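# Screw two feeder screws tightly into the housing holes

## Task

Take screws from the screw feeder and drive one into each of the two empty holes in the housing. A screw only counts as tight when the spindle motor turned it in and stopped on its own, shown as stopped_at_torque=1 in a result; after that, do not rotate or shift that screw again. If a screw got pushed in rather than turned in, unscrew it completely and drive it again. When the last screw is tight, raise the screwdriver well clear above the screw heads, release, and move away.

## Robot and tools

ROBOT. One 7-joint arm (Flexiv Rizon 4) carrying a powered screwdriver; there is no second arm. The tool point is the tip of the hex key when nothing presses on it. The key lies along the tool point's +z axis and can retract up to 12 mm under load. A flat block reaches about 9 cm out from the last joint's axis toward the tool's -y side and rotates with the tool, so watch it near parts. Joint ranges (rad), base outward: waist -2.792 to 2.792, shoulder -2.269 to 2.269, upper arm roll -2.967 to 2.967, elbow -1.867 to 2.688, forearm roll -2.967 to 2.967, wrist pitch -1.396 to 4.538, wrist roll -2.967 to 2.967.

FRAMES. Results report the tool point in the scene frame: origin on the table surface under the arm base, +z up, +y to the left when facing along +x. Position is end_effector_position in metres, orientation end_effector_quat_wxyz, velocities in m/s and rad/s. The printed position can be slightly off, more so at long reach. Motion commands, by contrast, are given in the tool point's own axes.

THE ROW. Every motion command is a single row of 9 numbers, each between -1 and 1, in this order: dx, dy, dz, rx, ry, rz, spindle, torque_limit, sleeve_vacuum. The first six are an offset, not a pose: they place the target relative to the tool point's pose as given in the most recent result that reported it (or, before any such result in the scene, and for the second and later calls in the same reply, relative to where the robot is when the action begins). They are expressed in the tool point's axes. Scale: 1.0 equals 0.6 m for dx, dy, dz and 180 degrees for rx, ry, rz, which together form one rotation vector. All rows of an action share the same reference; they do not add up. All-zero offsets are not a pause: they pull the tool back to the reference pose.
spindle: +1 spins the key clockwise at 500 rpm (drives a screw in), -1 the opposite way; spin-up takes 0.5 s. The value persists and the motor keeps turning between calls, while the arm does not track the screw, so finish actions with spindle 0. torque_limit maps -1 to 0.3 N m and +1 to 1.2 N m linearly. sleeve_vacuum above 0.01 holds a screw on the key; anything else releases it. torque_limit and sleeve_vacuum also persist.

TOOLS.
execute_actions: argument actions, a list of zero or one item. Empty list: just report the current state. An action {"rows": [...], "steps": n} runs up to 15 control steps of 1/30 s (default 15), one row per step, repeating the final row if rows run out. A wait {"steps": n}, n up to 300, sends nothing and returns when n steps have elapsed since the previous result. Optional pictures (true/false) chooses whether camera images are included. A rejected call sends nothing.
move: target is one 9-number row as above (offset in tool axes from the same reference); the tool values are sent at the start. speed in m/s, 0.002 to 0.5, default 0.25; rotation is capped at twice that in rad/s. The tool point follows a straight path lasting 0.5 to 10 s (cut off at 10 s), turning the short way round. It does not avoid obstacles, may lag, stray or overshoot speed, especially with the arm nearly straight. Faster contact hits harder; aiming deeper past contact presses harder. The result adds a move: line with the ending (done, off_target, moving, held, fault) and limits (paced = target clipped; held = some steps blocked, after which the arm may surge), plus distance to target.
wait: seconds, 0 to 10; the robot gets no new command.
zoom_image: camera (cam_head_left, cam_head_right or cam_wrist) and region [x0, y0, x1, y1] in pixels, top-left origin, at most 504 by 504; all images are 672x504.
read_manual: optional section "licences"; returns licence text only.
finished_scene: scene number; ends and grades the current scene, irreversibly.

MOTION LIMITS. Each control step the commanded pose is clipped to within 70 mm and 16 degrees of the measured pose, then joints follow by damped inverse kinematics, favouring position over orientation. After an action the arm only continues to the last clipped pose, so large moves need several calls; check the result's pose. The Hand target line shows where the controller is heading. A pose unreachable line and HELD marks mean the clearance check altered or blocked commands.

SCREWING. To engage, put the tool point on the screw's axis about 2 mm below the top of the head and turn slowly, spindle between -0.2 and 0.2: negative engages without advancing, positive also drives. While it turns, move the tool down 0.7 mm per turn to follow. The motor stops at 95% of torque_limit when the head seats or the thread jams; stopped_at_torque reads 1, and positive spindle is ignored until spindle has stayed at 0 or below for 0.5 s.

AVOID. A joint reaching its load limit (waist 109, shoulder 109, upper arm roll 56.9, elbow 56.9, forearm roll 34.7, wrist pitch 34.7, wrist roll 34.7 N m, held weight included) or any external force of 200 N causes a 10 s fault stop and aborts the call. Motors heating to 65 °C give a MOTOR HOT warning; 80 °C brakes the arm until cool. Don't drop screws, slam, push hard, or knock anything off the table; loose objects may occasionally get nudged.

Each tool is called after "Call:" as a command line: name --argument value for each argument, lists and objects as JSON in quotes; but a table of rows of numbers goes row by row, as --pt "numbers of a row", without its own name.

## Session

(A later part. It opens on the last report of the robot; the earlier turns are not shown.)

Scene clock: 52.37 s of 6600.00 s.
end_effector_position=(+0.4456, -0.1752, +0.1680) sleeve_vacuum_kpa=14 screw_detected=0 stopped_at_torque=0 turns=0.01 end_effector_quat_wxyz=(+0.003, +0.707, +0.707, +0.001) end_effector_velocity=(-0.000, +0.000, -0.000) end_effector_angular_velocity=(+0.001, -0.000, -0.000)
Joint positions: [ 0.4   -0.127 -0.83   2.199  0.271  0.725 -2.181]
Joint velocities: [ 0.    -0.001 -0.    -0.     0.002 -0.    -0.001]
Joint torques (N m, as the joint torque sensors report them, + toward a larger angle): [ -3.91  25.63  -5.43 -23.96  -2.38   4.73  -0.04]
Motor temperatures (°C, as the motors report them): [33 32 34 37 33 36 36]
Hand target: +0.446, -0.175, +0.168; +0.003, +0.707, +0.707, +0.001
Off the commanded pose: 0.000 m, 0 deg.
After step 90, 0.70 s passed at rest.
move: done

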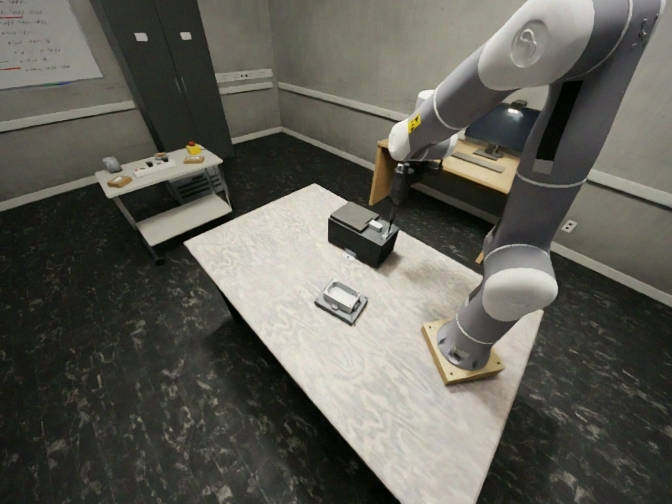

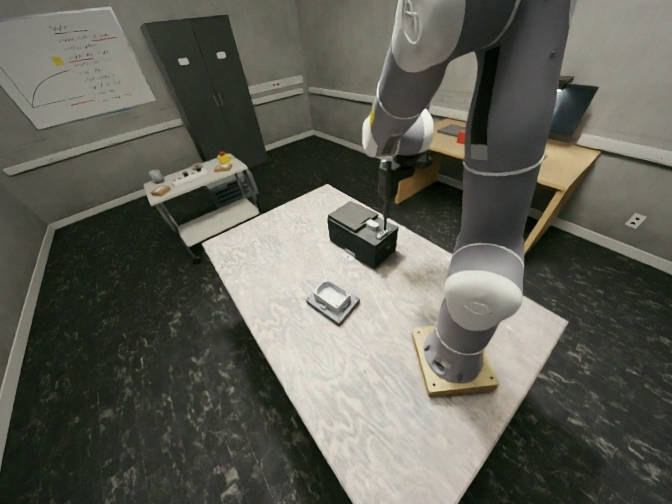

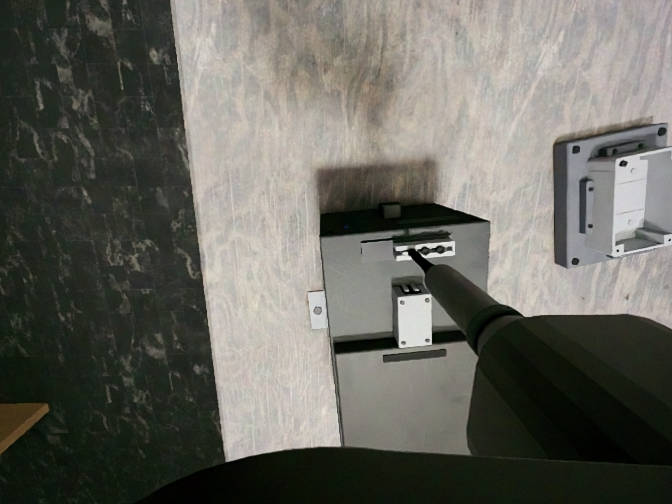

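Call:
move --target '[-0.0012,0.0006,0,0,0,0,-0.1,0,1]' --speed 0.005

Call:
move --target '[0,0,0.007,0,0,0,-0.1,0,1]' --speed 0.004

Call:
execute_actions --actions '[{"rows":[[0,0,0,0,0,0,0,0,1]],"steps":5}]' --pictures false

Call:
zoom_image --camera "cam_wrist" --region '[380,220,460,280]'

Scene clock: 58.50 s of 6600.00 s.
end_effector_position=(+0.4460, -0.1756, +0.1680) sleeve_vacuum_kpa=29 screw_detected=0 stopped_at_torque=0 turns=-0.56 end_effector_quat_wxyz=(+0.003, +0.707, +0.707, +0.001) end_effector_velocity=(-0.000, +0.000, -0.000) end_effector_angular_velocity=(+0.001, +0.001, +0.001)
Joint positions: [ 0.399 -0.13  -0.83   2.196  0.274  0.724 -2.184]
Joint velocities: [-0.     0.     0.     0.     0.    -0.001 -0.   ]
Joint torques (N m, as the joint torque sensors report them, + toward a larger angle): [ -6.05  26.16  -6.72 -25.57  -3.02   3.76  -0.32]
Motor temperatures (°C, as the motors report them): [33 32 34 37 33 36 36]
Hand target: +0.446, -0.176, +0.168; +0.003, +0.707, +0.707, +0.001
Off the commanded pose: 0.000 m, 0 deg.
After step 90, 2.43 s passed at rest.
move: done

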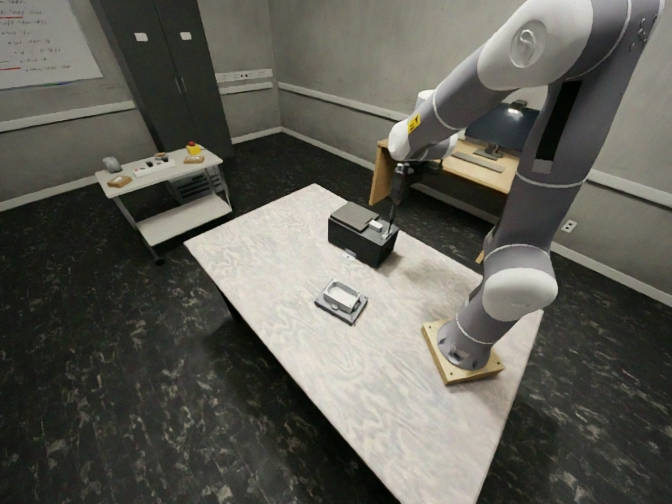

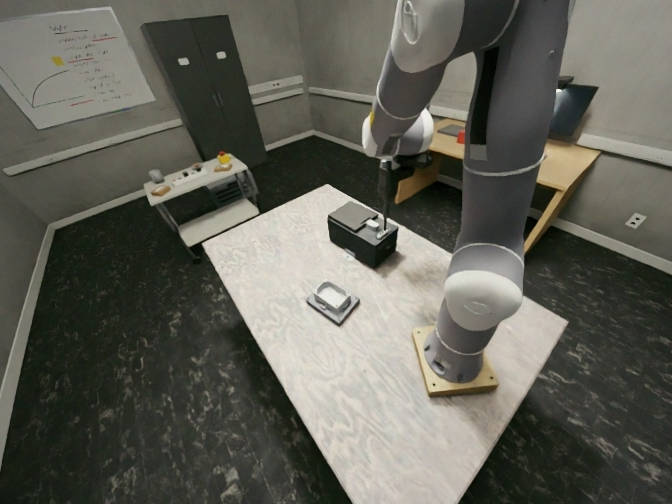

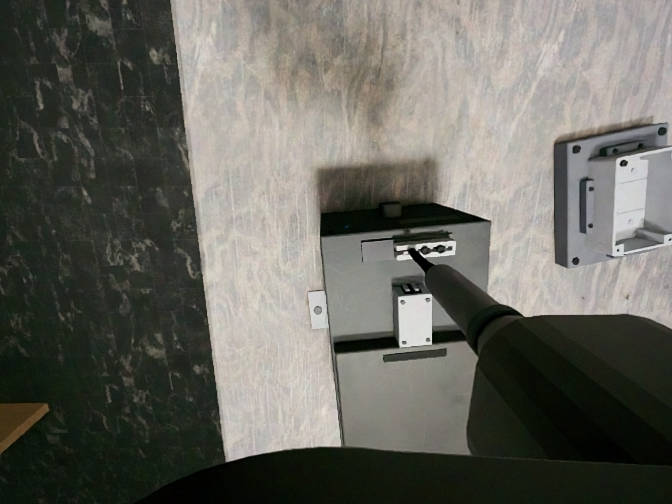

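Scene clock: 60.00 s of 6600.00 s.
end_effector_position=(+0.4461, -0.1754, +0.1639) sleeve_vacuum_kpa=40 screw_detected=1 stopped_at_torque=0 turns=-1.81 end_effector_quat_wxyz=(+0.003, +0.707, +0.707, +0.001) end_effector_velocity=(+0.000, +0.000, -0.000) end_effector_angular_velocity=(+0.000, -0.000, +0.001)
Joint positions: [ 0.398 -0.143 -0.828  2.196  0.289  0.731 -2.195]
Joint velocities: [-0.    -0.     0.001 -0.     0.001  0.    -0.001]
Joint torques (N m, as the joint torque sensors report them, + toward a larger angle): [ -4.74  25.83  -6.42 -23.66  -2.62   5.1   -0.37]
Motor temperatures (°C, as the motors report them): [33 33 34 37 33 36 36]
Hand target: +0.446, -0.176, +0.164; +0.003, +0.707, +0.707, +0.001
Off the commanded pose: 0.000 m, 0 deg.
move: done

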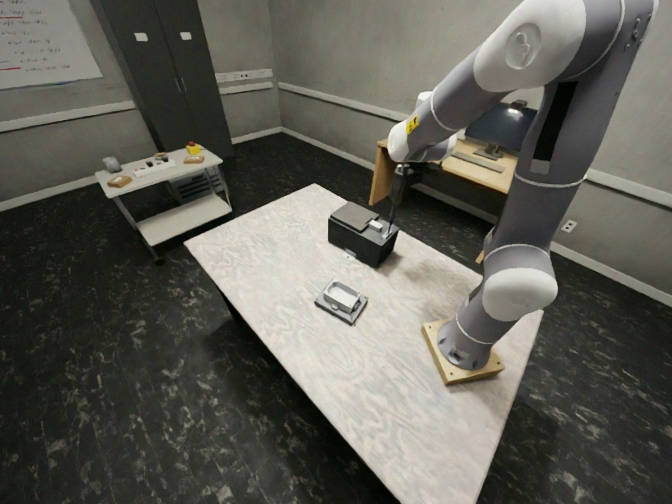

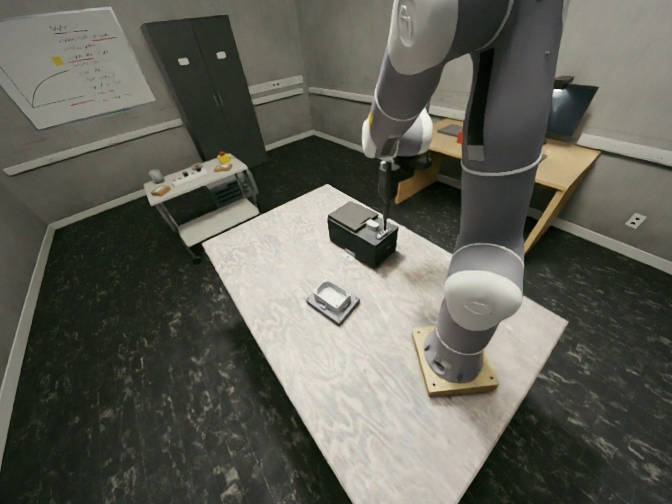

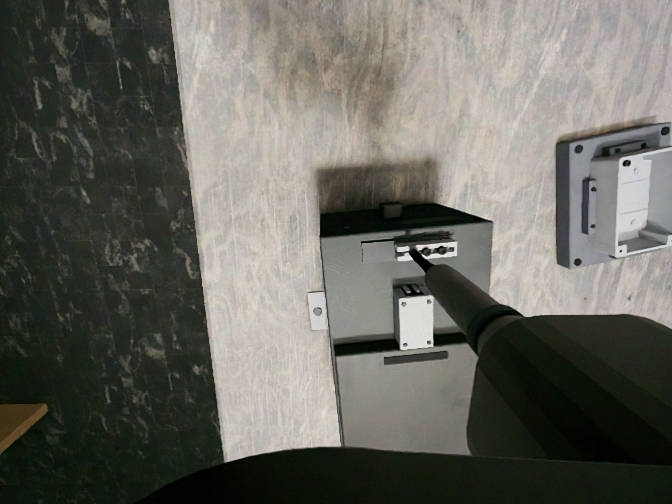

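Scene clock: 60.17 s of 6600.00 s.
end_effector_position=(+0.4462, -0.1754, +0.1640) sleeve_vacuum_kpa=40 screw_detected=1 stopped_at_torque=0 turns=-1.81 end_effector_quat_wxyz=(+0.003, +0.707, +0.707, +0.001) end_effector_velocity=(-0.000, +0.000, +0.000) end_effector_angular_velocity=(+0.000, +0.000, +0.000)
Joint positions: [ 0.398 -0.143 -0.828  2.196  0.289  0.731 -2.195]
Joint velocities: [-0.  0. -0.  0. -0. -0.  0.]
Joint torques (N m, as the joint torque sensors report them, + toward a larger angle): [ -3.81  27.41  -6.27 -23.83  -2.88   3.89   0.21]
Motor temperatures (°C, as the motors report them): [33 33 34 37 33 36 36]
Hand target: +0.446, -0.175, +0.164; +0.003, +0.707, +0.707, +0.001
Off the commanded pose: 0.000 m, 0 deg.
Steps of this call (steps 1 to 5: all 5 steps of this action). Readings (end_effector_position | what the end effector reports):
1: (+0.4461, -0.1754, +0.1639) | sleeve_vacuum_kpa=40 screw_detected=1 stopped_at_torque=0 turns=-1.81
2: (+0.4461, -0.1754, +0.1639) | sleeve_vacuum_kpa=40 screw_detected=1 stopped_at_torque=0 turns=-1.81
4: (+0.4462, -0.1754, +0.1640) | sleeve_vacuum_kpa=40 screw_detected=1 stopped_at_torque=0 turns=-1.81
5: the state above

Region (380, 220, 460, 280) of cam_wrist's 672x504 image, scaled by 6.300, with more detail than that image has; it fills the top 378 rows of this view, and the rest is white.

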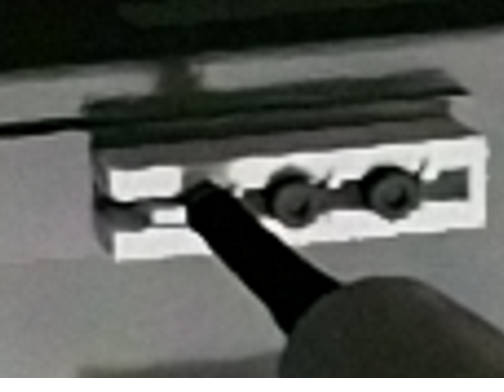

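Call:
move --target '[0,0,-0.07,0,0,0,0,0,1]' --speed 0.04

Call:
move --target '[0.47,0.04,0.03,0.0014,0.0014,0,0,0,1]' --speed 0.2

Call:
move --target '[0,0,0.1,0,0,0,0,0,1]' --speed 0.08

Call:
zoom_image --camera "cam_wrist" --region '[340,180,500,300]'

Call:
zoom_image --camera "cam_head_left" --region '[300,250,380,330]'

Call:
zoom_image --camera "cam_head_right" --region '[290,250,370,330]'

Scene clock: 67.10 s of 6600.00 s.
end_effector_position=(+0.4461, -0.1755, +0.2060) sleeve_vacuum_kpa=39 screw_detected=1 stopped_at_torque=0 turns=-1.81 end_effector_quat_wxyz=(+0.003, +0.707, +0.707, +0.001) end_effector_velocity=(-0.000, -0.000, +0.000) end_effector_angular_velocity=(-0.000, +0.000, -0.000)
Joint positions: [ 0.406 -0.011 -0.833  2.188  0.147  0.649 -2.092]
Joint velocities: [-0.     0.001 -0.     0.    -0.002 -0.001  0.002]
Joint torques (N m, as the joint torque sensors report them, + toward a larger angle): [ -3.05  26.4   -2.59 -26.15  -3.33   3.3    0.49]
Motor temperatures (°C, as the motors report them): [33 33 34 38 33 36 36]
Hand target: +0.446, -0.175, +0.206; +0.003, +0.707, +0.707, +0.001
Off the commanded pose: 0.000 m, 0 deg.
After step 90, 2.60 s passed at rest.
move: done

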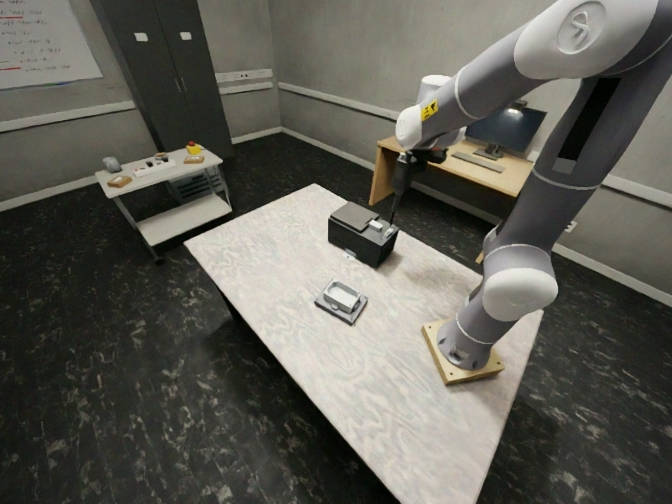

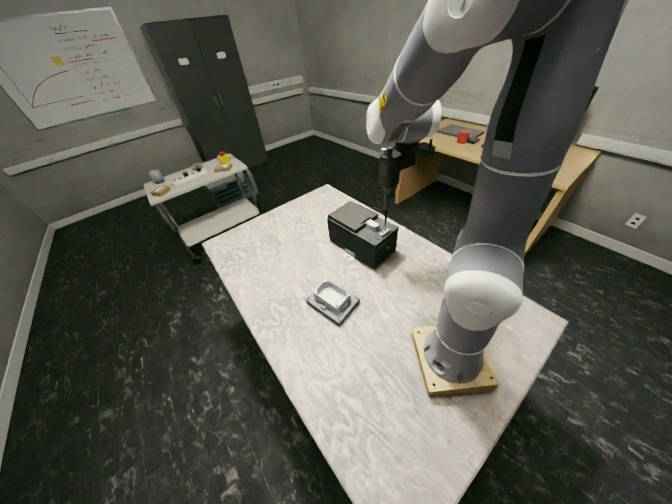

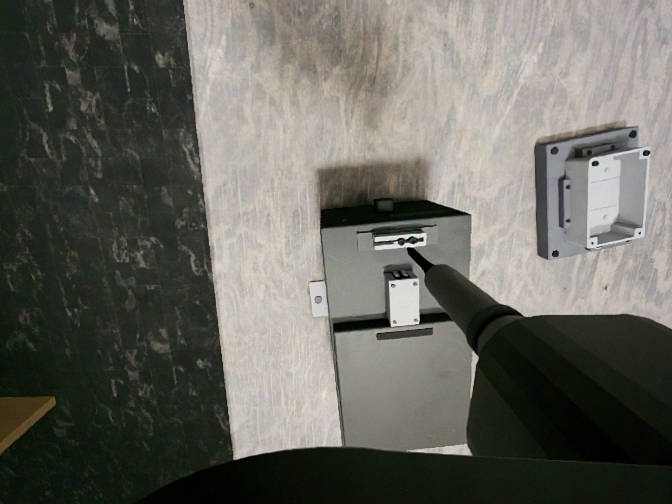

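Scene clock: 68.90 s of 6600.00 s.
end_effector_position=(+0.4709, +0.1071, +0.1878) sleeve_vacuum_kpa=39 screw_detected=1 stopped_at_torque=0 turns=-1.81 end_effector_quat_wxyz=(-0.001, +0.707, +0.707, +0.002) end_effector_velocity=(+0.000, +0.000, -0.000) end_effector_angular_velocity=(-0.000, -0.000, -0.001)
Joint positions: [ 0.639  0.151 -0.395  2.352  0.021  0.729 -1.347]
Joint velocities: [ 0.001 -0.001  0.001 -0.    -0.     0.001  0.002]
Joint torques (N m, as the joint torque sensors report them, + toward a larger angle): [ -1.05  24.52   0.5  -27.58  -2.56   5.4    0.45]
Motor temperatures (°C, as the motors report them): [33 33 34 38 33 36 36]
Hand target: +0.471, +0.107, +0.188; -0.001, +0.707, +0.707, +0.002
Off the commanded pose: 0.001 m, 0 deg.
move: done

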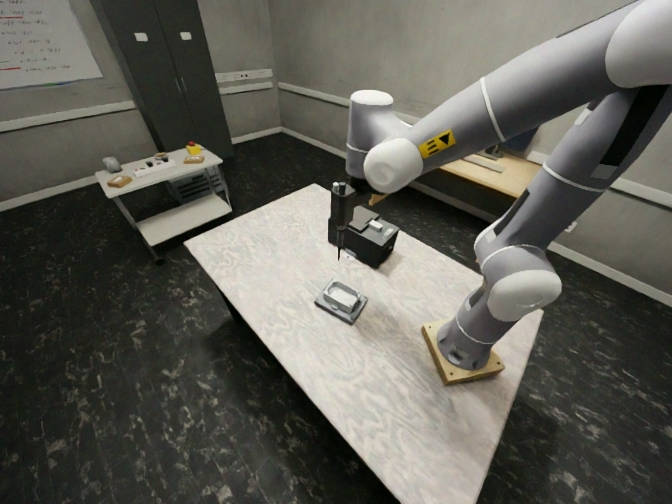

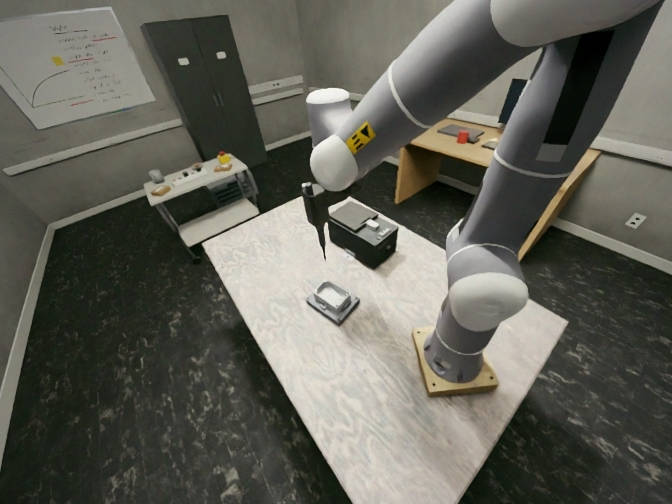

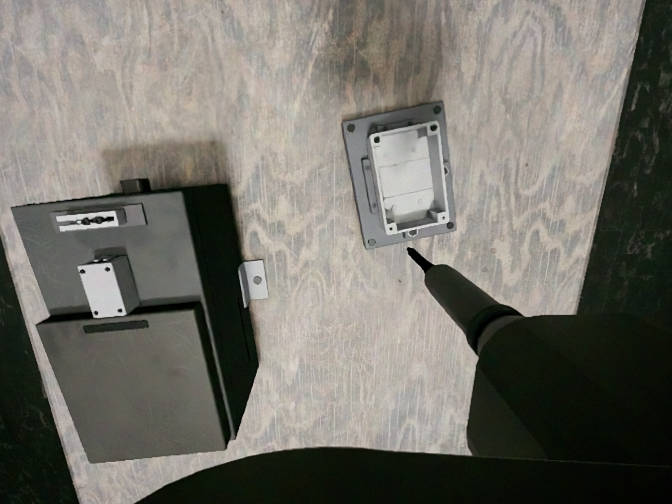

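Scene clock: 70.00 s of 6600.00 s.
end_effector_position=(+0.4708, +0.1072, +0.1277) sleeve_vacuum_kpa=39 screw_detected=1 stopped_at_torque=0 turns=-1.81 end_effector_quat_wxyz=(-0.001, +0.707, +0.707, +0.001) end_effector_velocity=(+0.001, +0.000, -0.000) end_effector_angular_velocity=(+0.001, -0.001, +0.000)
Joint positions: [ 0.665 -0.007 -0.414  2.394  0.124  0.914 -1.423]
Joint velocities: [-0.    -0.002  0.    -0.001  0.002  0.002 -0.002]
Joint torques (N m, as the joint torque sensors report them, + toward a larger angle): [ -1.66  28.69  -2.04 -23.11  -1.94   5.28   0.09]
Motor temperatures (°C, as the motors report them): [33 33 34 38 33 36 36]
Hand target: +0.471, +0.107, +0.128; -0.001, +0.707, +0.707, +0.002
Off the commanded pose: 0.000 m, 0 deg.
move: done

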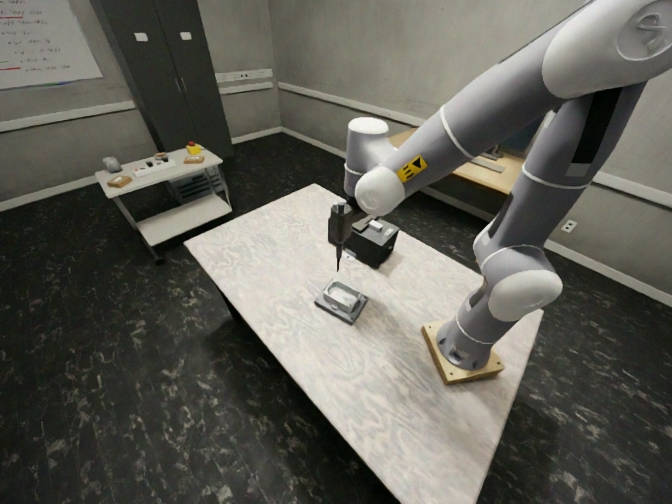

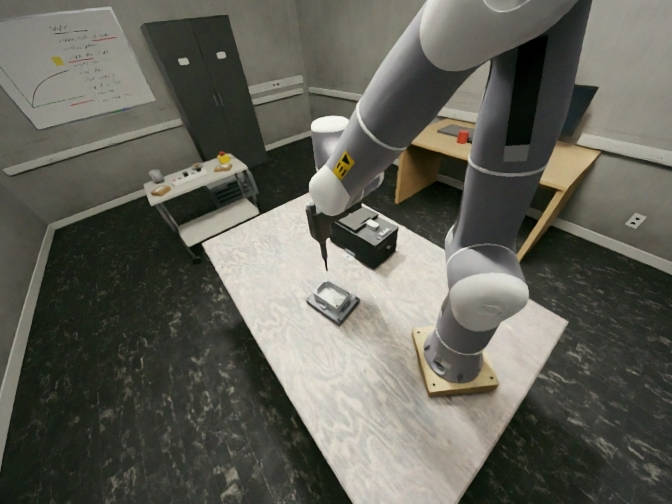

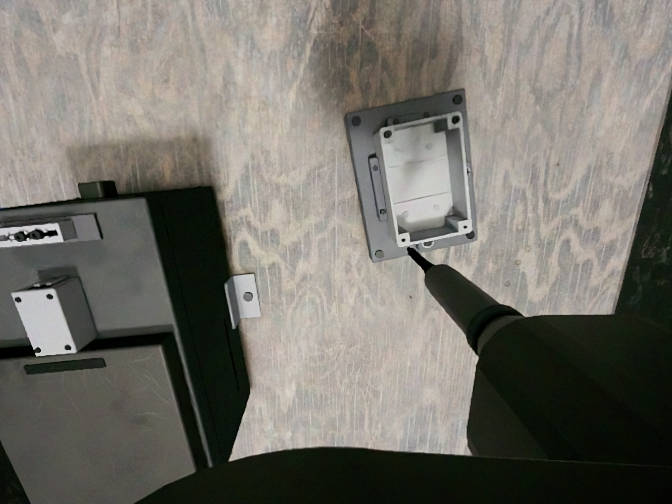

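Region (340, 180, 500, 300) of cam_wrist's 672x504 image, scaled by 3.150, with more detail than that image has; it fills the top 378 rows of this view, and the rest is white.

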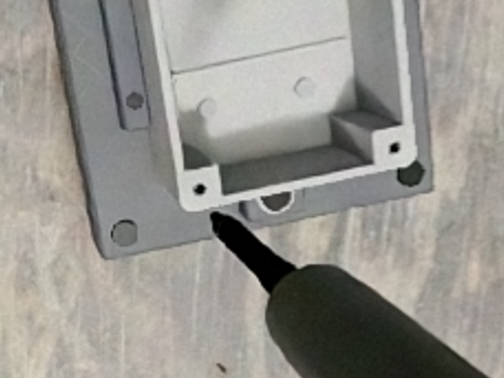

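Region (300, 250, 380, 330) of cam_head_left's 672x504 image, scaled by 6.300, with more detail than that image has.

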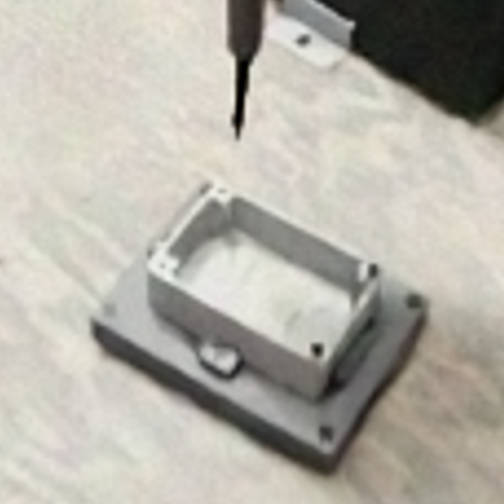

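Region (290, 250, 370, 330) of cam_head_right's 672x504 image, scaled by 6.300, with more detail than that image has.

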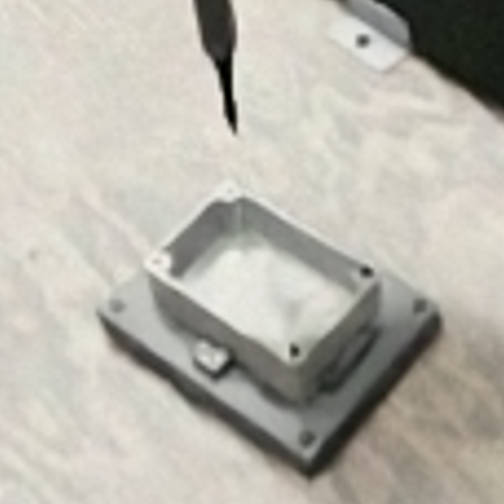

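Call:
move --target '[0.009,0.003,0.05,0,0,0,0,0,1]' --speed 0.05

Call:
zoom_image --camera "cam_wrist" --region '[380,220,440,265]'

Call:
zoom_image --camera "cam_head_left" --region '[315,260,355,300]'

Call:
zoom_image --camera "cam_head_right" --region '[305,260,345,300]'

Scene clock: 77.87 s of 6600.00 s.
end_effector_position=(+0.4725, +0.1125, +0.0976) sleeve_vacuum_kpa=39 screw_detected=1 stopped_at_torque=0 turns=-1.81 end_effector_quat_wxyz=(-0.001, +0.707, +0.707, +0.001) end_effector_velocity=(+0.000, +0.000, -0.000) end_effector_angular_velocity=(+0.001, -0.001, -0.000)
Joint positions: [ 0.68  -0.107 -0.407  2.388  0.208  0.995 -1.471]
Joint velocities: [ 0.    -0.002 -0.    -0.001  0.002  0.001 -0.002]
Joint torques (N m, as the joint torque sensors report them, + toward a larger angle): [ -1.03  29.38  -1.91 -20.64  -1.66   5.26  -0.32]
Motor temperatures (°C, as the motors report them): [33 33 34 38 33 36 36]
Hand target: +0.473, +0.113, +0.098; -0.001, +0.707, +0.707, +0.001
Off the commanded pose: 0.000 m, 0 deg.
After step 90, 3.97 s passed at rest.
move: done

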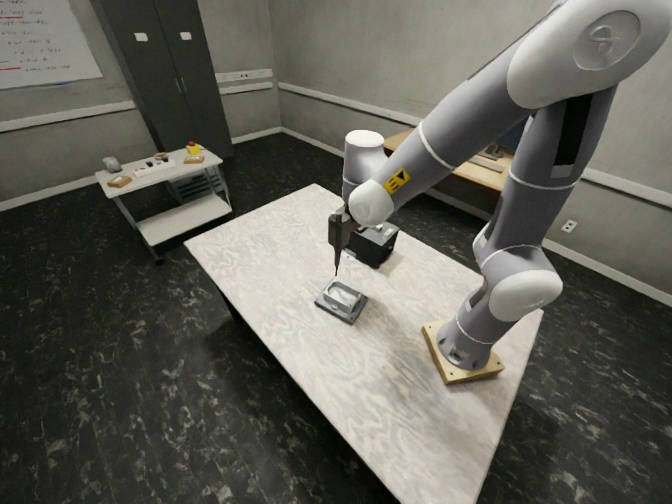

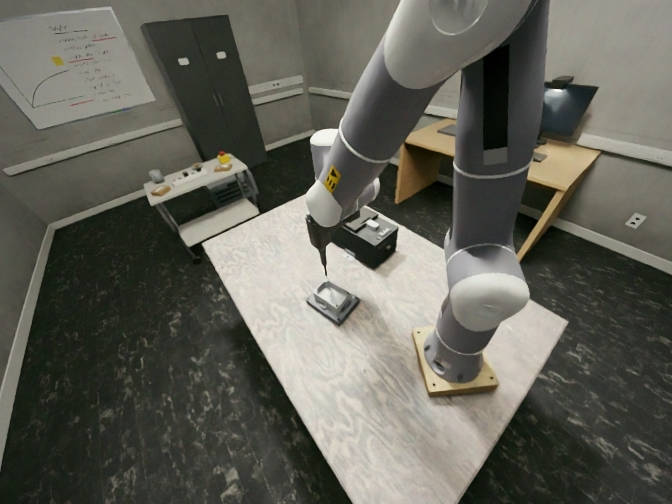

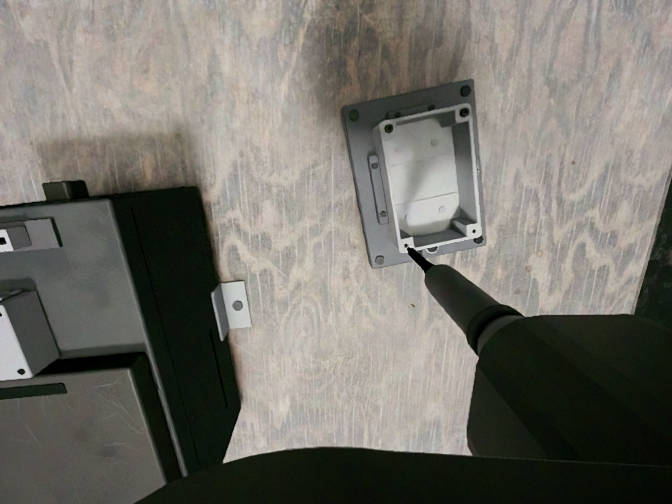

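Region (380, 220, 440, 265) of cam_wrist's 672x504 image, scaled by 8.400, with more detail than that image has; it fills the top 378 rows of this view, and the rest is white.

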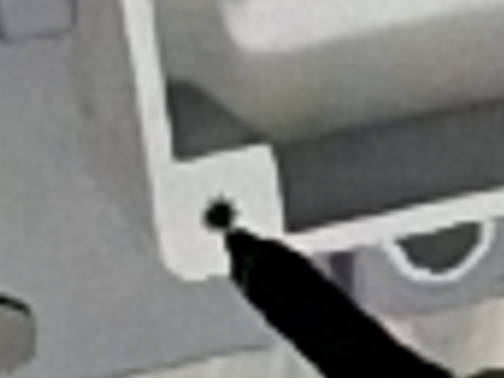

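Region (315, 260, 355, 300) of cam_head_left's 672x504 image, scaled by 12.600, with more detail than that image has.

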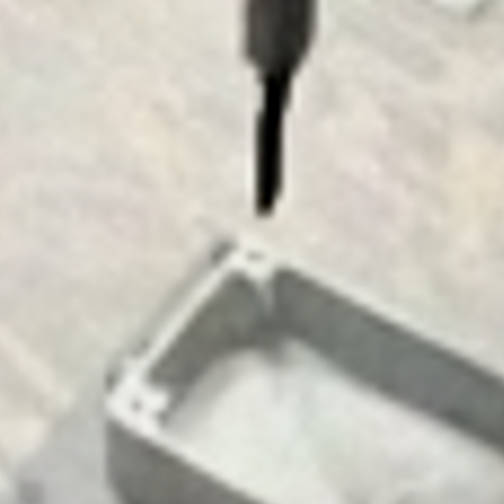

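Region (305, 260, 345, 300) of cam_head_right's 672x504 image, scaled by 12.600, with more detail than that image has.

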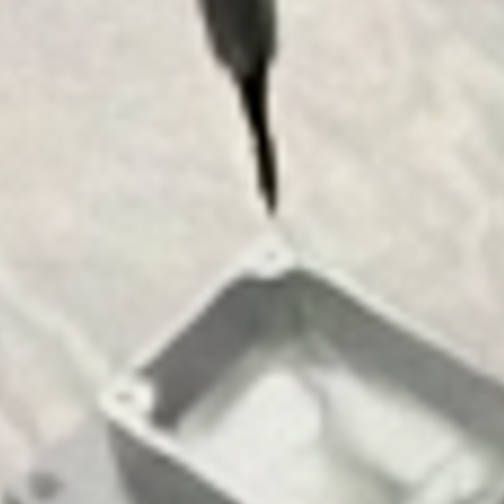

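Call:
move --target '[0.004,0.003,0.02,0,0,0,0,0,1]' --speed 0.02

Call:
zoom_image --camera "cam_wrist" --region '[380,220,440,265]'

Call:
zoom_image --camera "cam_head_left" --region '[315,260,355,300]'

Call:
zoom_image --camera "cam_head_right" --region '[305,260,345,300]'

Scene clock: 83.93 s of 6600.00 s.
end_effector_position=(+0.4741, +0.1148, +0.0856) sleeve_vacuum_kpa=39 screw_detected=1 stopped_at_torque=0 turns=-1.81 end_effector_quat_wxyz=(-0.001, +0.708, +0.707, +0.001) end_effector_velocity=(+0.001, +0.000, -0.000) end_effector_angular_velocity=(+0.000, -0.001, -0.000)
Joint positions: [ 0.681 -0.15  -0.399  2.378  0.246  1.022 -1.494]
Joint velocities: [ 0.    -0.002 -0.    -0.001  0.002  0.002 -0.002]
Joint torques (N m, as the joint torque sensors report them, + toward a larger angle): [ -2.18  31.63  -2.69 -19.76  -1.64   5.47  -0.39]
Motor temperatures (°C, as the motors report them): [33 33 34 38 33 36 36]
Hand target: +0.474, +0.115, +0.086; -0.001, +0.707, +0.707, +0.001
Off the commanded pose: 0.000 m, 0 deg.
After step 90, 2.23 s passed at rest.
move: done

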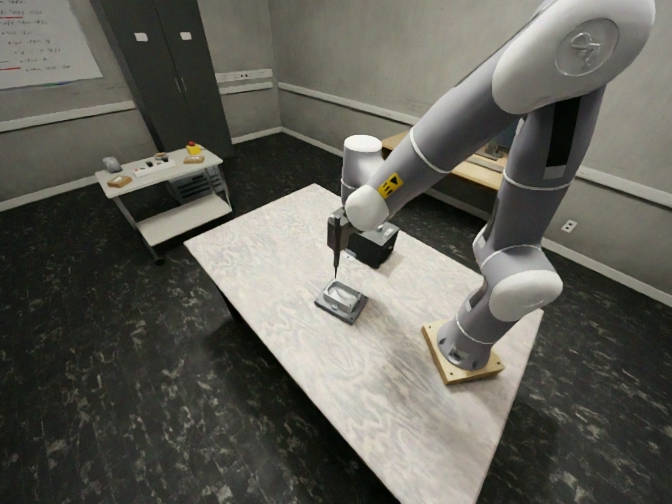

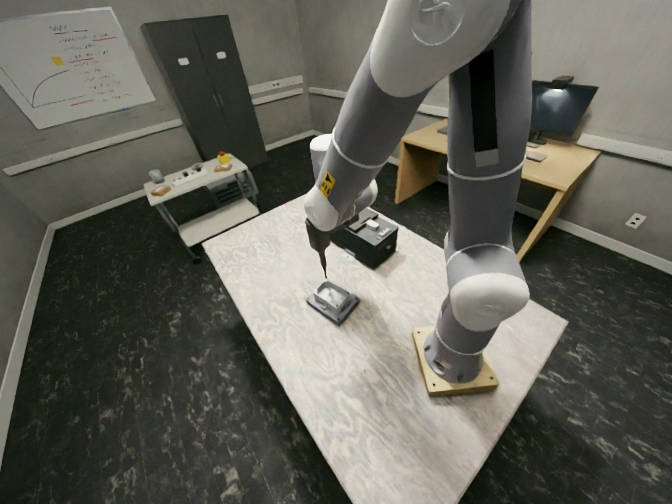

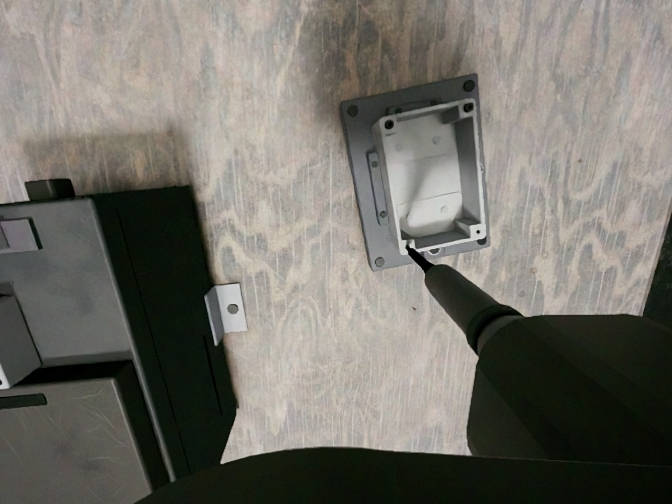

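Region (380, 220, 440, 265) of cam_wrist's 672x504 image, scaled by 8.400, with more detail than that image has; it fills the top 378 rows of this view, and the rest is white.

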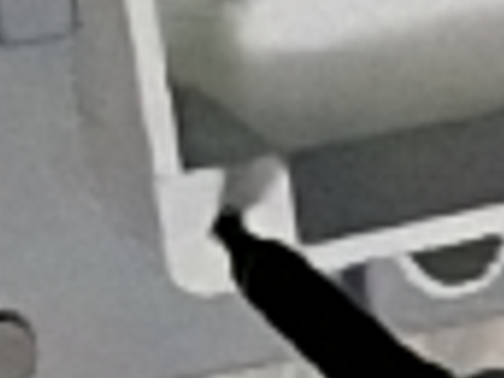

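Region (315, 260, 355, 300) of cam_head_left's 672x504 image, scaled by 12.600, with more detail than that image has.

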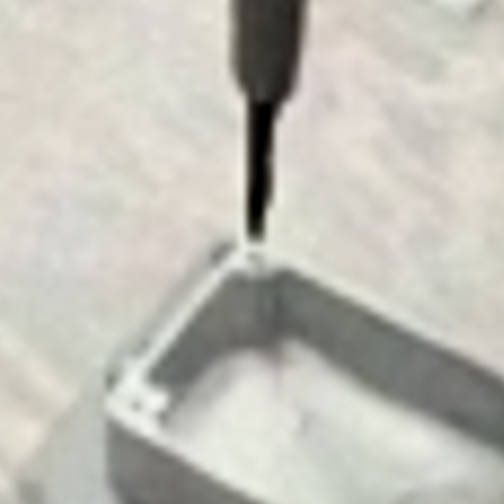

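Region (305, 260, 345, 300) of cam_head_right's 672x504 image, scaled by 12.600, with more detail than that image has.

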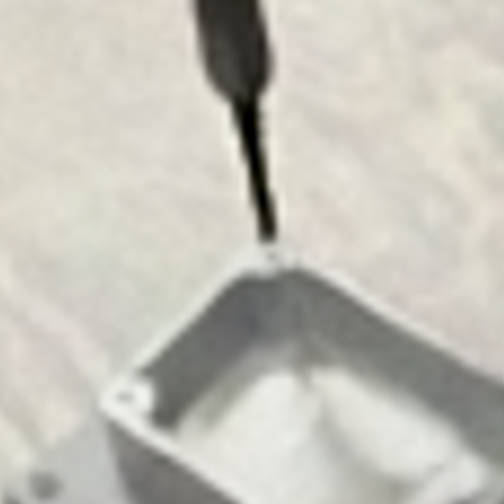

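Call:
move --target '[0.0008,0,0.008,0,0,0,0,0,1]' --speed 0.01

Call:
move --target '[0,0,0.015,0,0,0,0.4,0,1]' --speed 0.003

Call:
execute_actions --actions '[{"rows":[[0,0,0,0,0,0,0,0,1]],"steps":8}]'

Call:
zoom_image --camera "cam_wrist" --region '[380,220,440,265]'

Call:
zoom_image --camera "cam_head_left" --region '[315,260,355,300]'

Scene clock: 90.17 s of 6600.00 s.
end_effector_position=(+0.4738, +0.1152, +0.0808) sleeve_vacuum_kpa=39 screw_detected=1 stopped_at_torque=0 turns=-1.81 end_effector_quat_wxyz=(-0.001, +0.708, +0.707, +0.001) end_effector_velocity=(+0.001, +0.000, -0.000) end_effector_angular_velocity=(+0.000, -0.001, +0.000)
Joint positions: [ 0.681 -0.166 -0.395  2.376  0.261  1.033 -1.503]
Joint velocities: [-0.    -0.001 -0.    -0.001  0.001  0.002 -0.001]
Joint torques (N m, as the joint torque sensors report them, + toward a larger angle): [ -2.55  31.8   -2.68 -19.42  -1.76   5.35  -0.17]
Motor temperatures (°C, as the motors report them): [33 33 34 37 33 36 36]
Hand target: +0.474, +0.115, +0.081; -0.001, +0.708, +0.707, +0.001
Off the commanded pose: 0.000 m, 0 deg.
After step 90, 2.53 s passed at rest.
move: done

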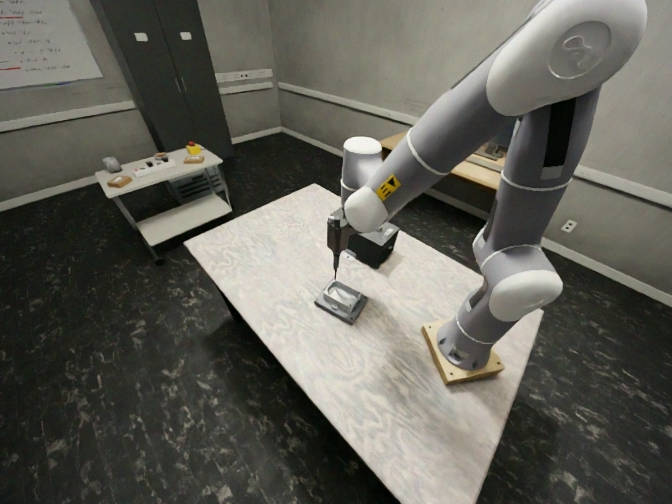

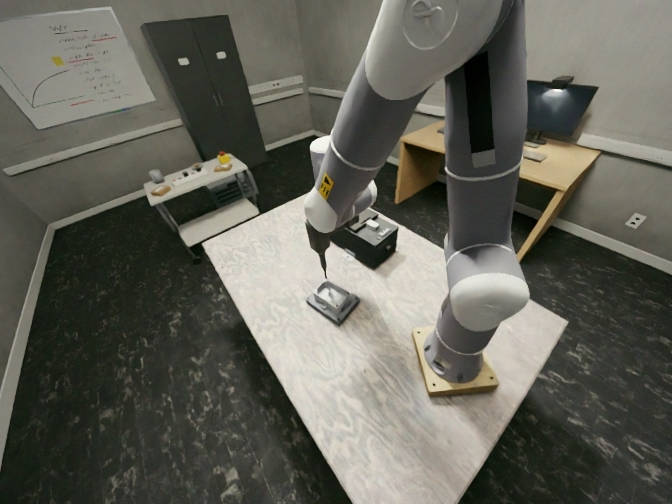

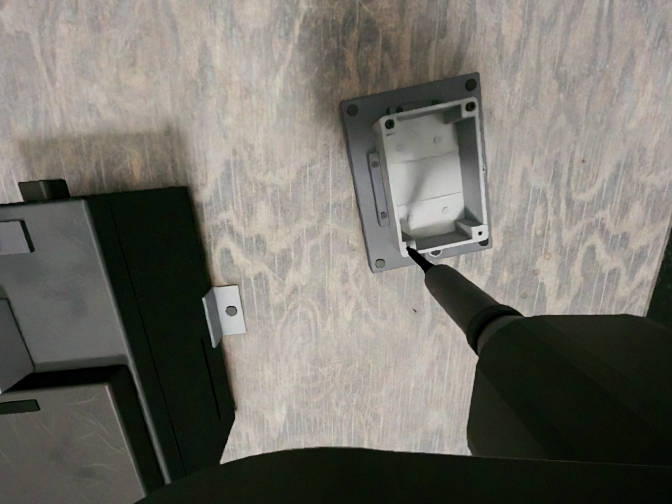

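Scene clock: 93.40 s of 6600.00 s.
end_effector_position=(+0.4739, +0.1153, +0.0719) sleeve_vacuum_kpa=40 screw_detected=1 stopped_at_torque=0 turns=8.69 end_effector_quat_wxyz=(-0.001, +0.708, +0.707, +0.001) end_effector_velocity=(+0.000, +0.000, -0.000) end_effector_angular_velocity=(+0.000, -0.000, -0.000)
Joint positions: [ 0.68  -0.197 -0.389  2.37   0.291  1.054 -1.525]
Joint velocities: [ 0.    -0.     0.    -0.     0.001  0.    -0.   ]
Joint torques (N m, as the joint torque sensors report them, + toward a larger angle): [ -2.84  30.89  -2.95 -17.54  -1.56   5.02  -0.26]
Motor temperatures (°C, as the motors report them): [33 33 34 37 33 36 36]
Hand target: +0.474, +0.115, +0.072; -0.001, +0.708, +0.707, +0.001
Off the commanded pose: 0.000 m, 0 deg.
move: done

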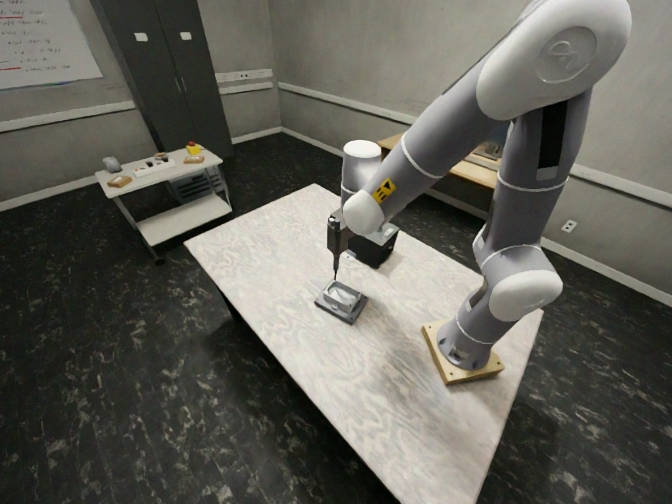

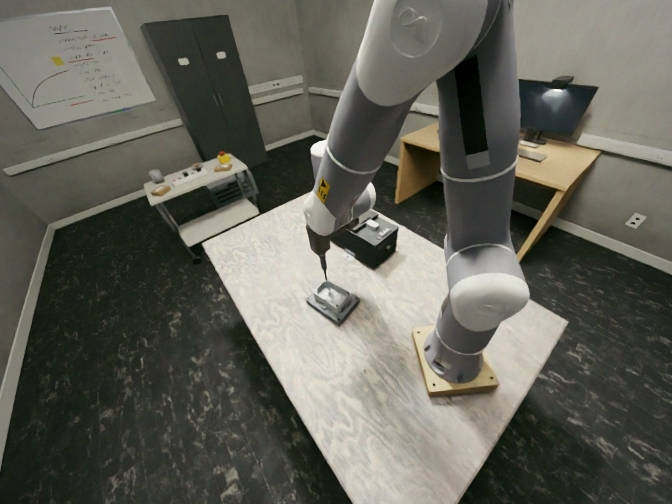

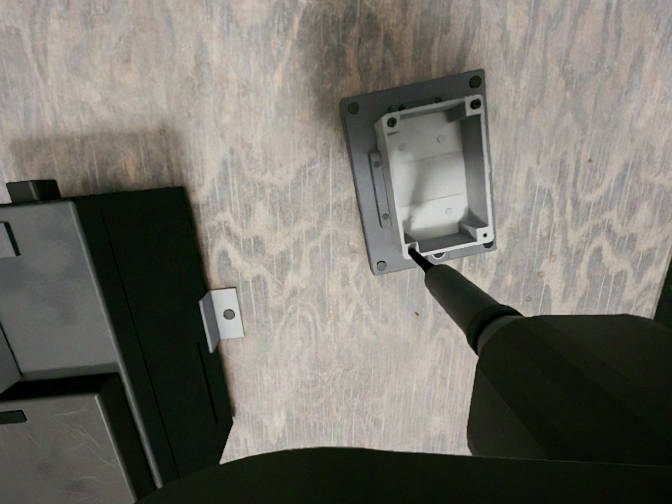

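Scene clock: 93.67 s of 6600.00 s.
end_effector_position=(+0.4740, +0.1154, +0.0719) sleeve_vacuum_kpa=40 screw_detected=1 stopped_at_torque=0 turns=8.69 end_effector_quat_wxyz=(-0.001, +0.708, +0.707, +0.001) end_effector_velocity=(+0.000, +0.000, +0.000) end_effector_angular_velocity=(+0.000, -0.001, +0.000)
Joint positions: [ 0.68  -0.196 -0.389  2.37   0.291  1.054 -1.525]
Joint velocities: [ 0.  0.  0. -0.  0.  0. -0.]
Joint torques (N m, as the joint torque sensors report them, + toward a larger angle): [ -2.46  33.11  -3.4  -17.61  -1.79   4.64   0.02]
Motor temperatures (°C, as the motors report them): [33 33 34 37 33 36 36]
Hand target: +0.474, +0.115, +0.072; -0.001, +0.708, +0.707, +0.001
Off the commanded pose: 0.000 m, 0 deg.
Steps of this call (steps 1 to 8: all 8 steps of this action). Readings (end_effector_position | what the end effector reports):
1: (+0.4739, +0.1153, +0.0719) | sleeve_vacuum_kpa=40 screw_detected=1 stopped_at_torque=0 turns=8.69
2: (+0.4739, +0.1153, +0.0719) | sleeve_vacuum_kpa=40 screw_detected=1 stopped_at_torque=0 turns=8.69
4: (+0.4739, +0.1154, +0.0719) | sleeve_vacuum_kpa=40 screw_detected=1 stopped_at_torque=0 turns=8.69
8: the state above

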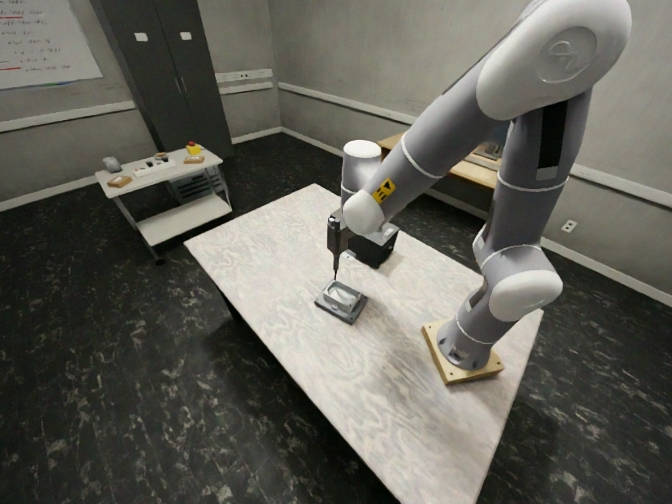

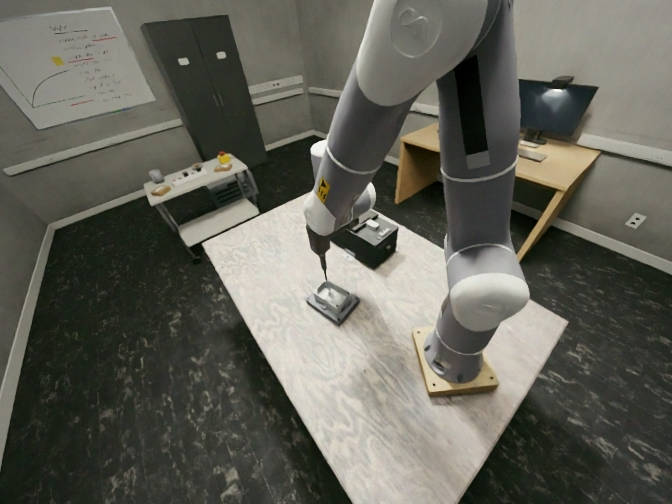

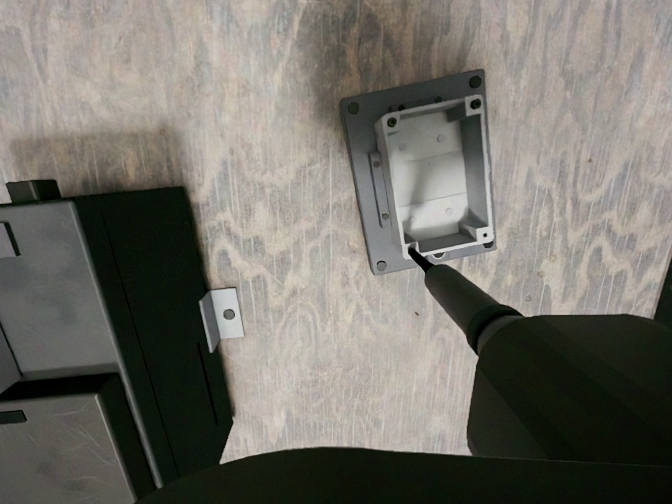

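Region (380, 220, 440, 265) of cam_wrist's 672x504 image, scaled by 8.400, with more detail than that image has; it fills the top 378 rows of this view, and the rest is white.

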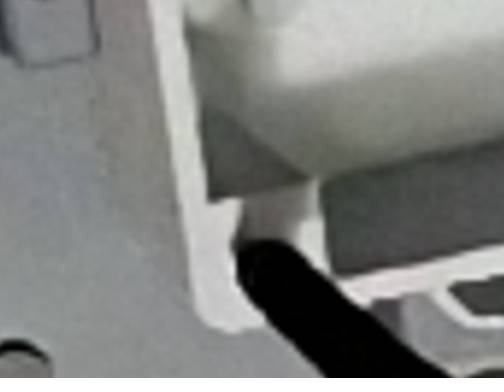

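Region (315, 260, 355, 300) of cam_head_left's 672x504 image, scaled by 12.600, with more detail than that image has.

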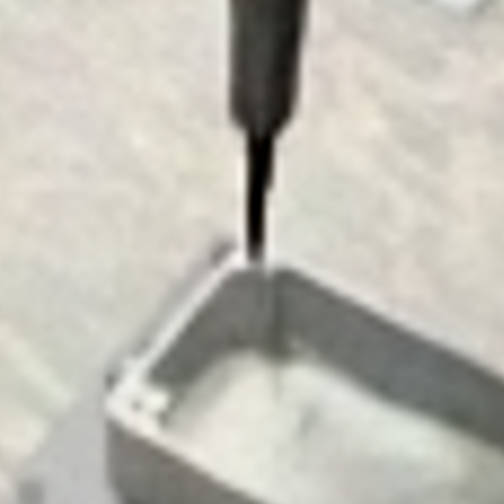

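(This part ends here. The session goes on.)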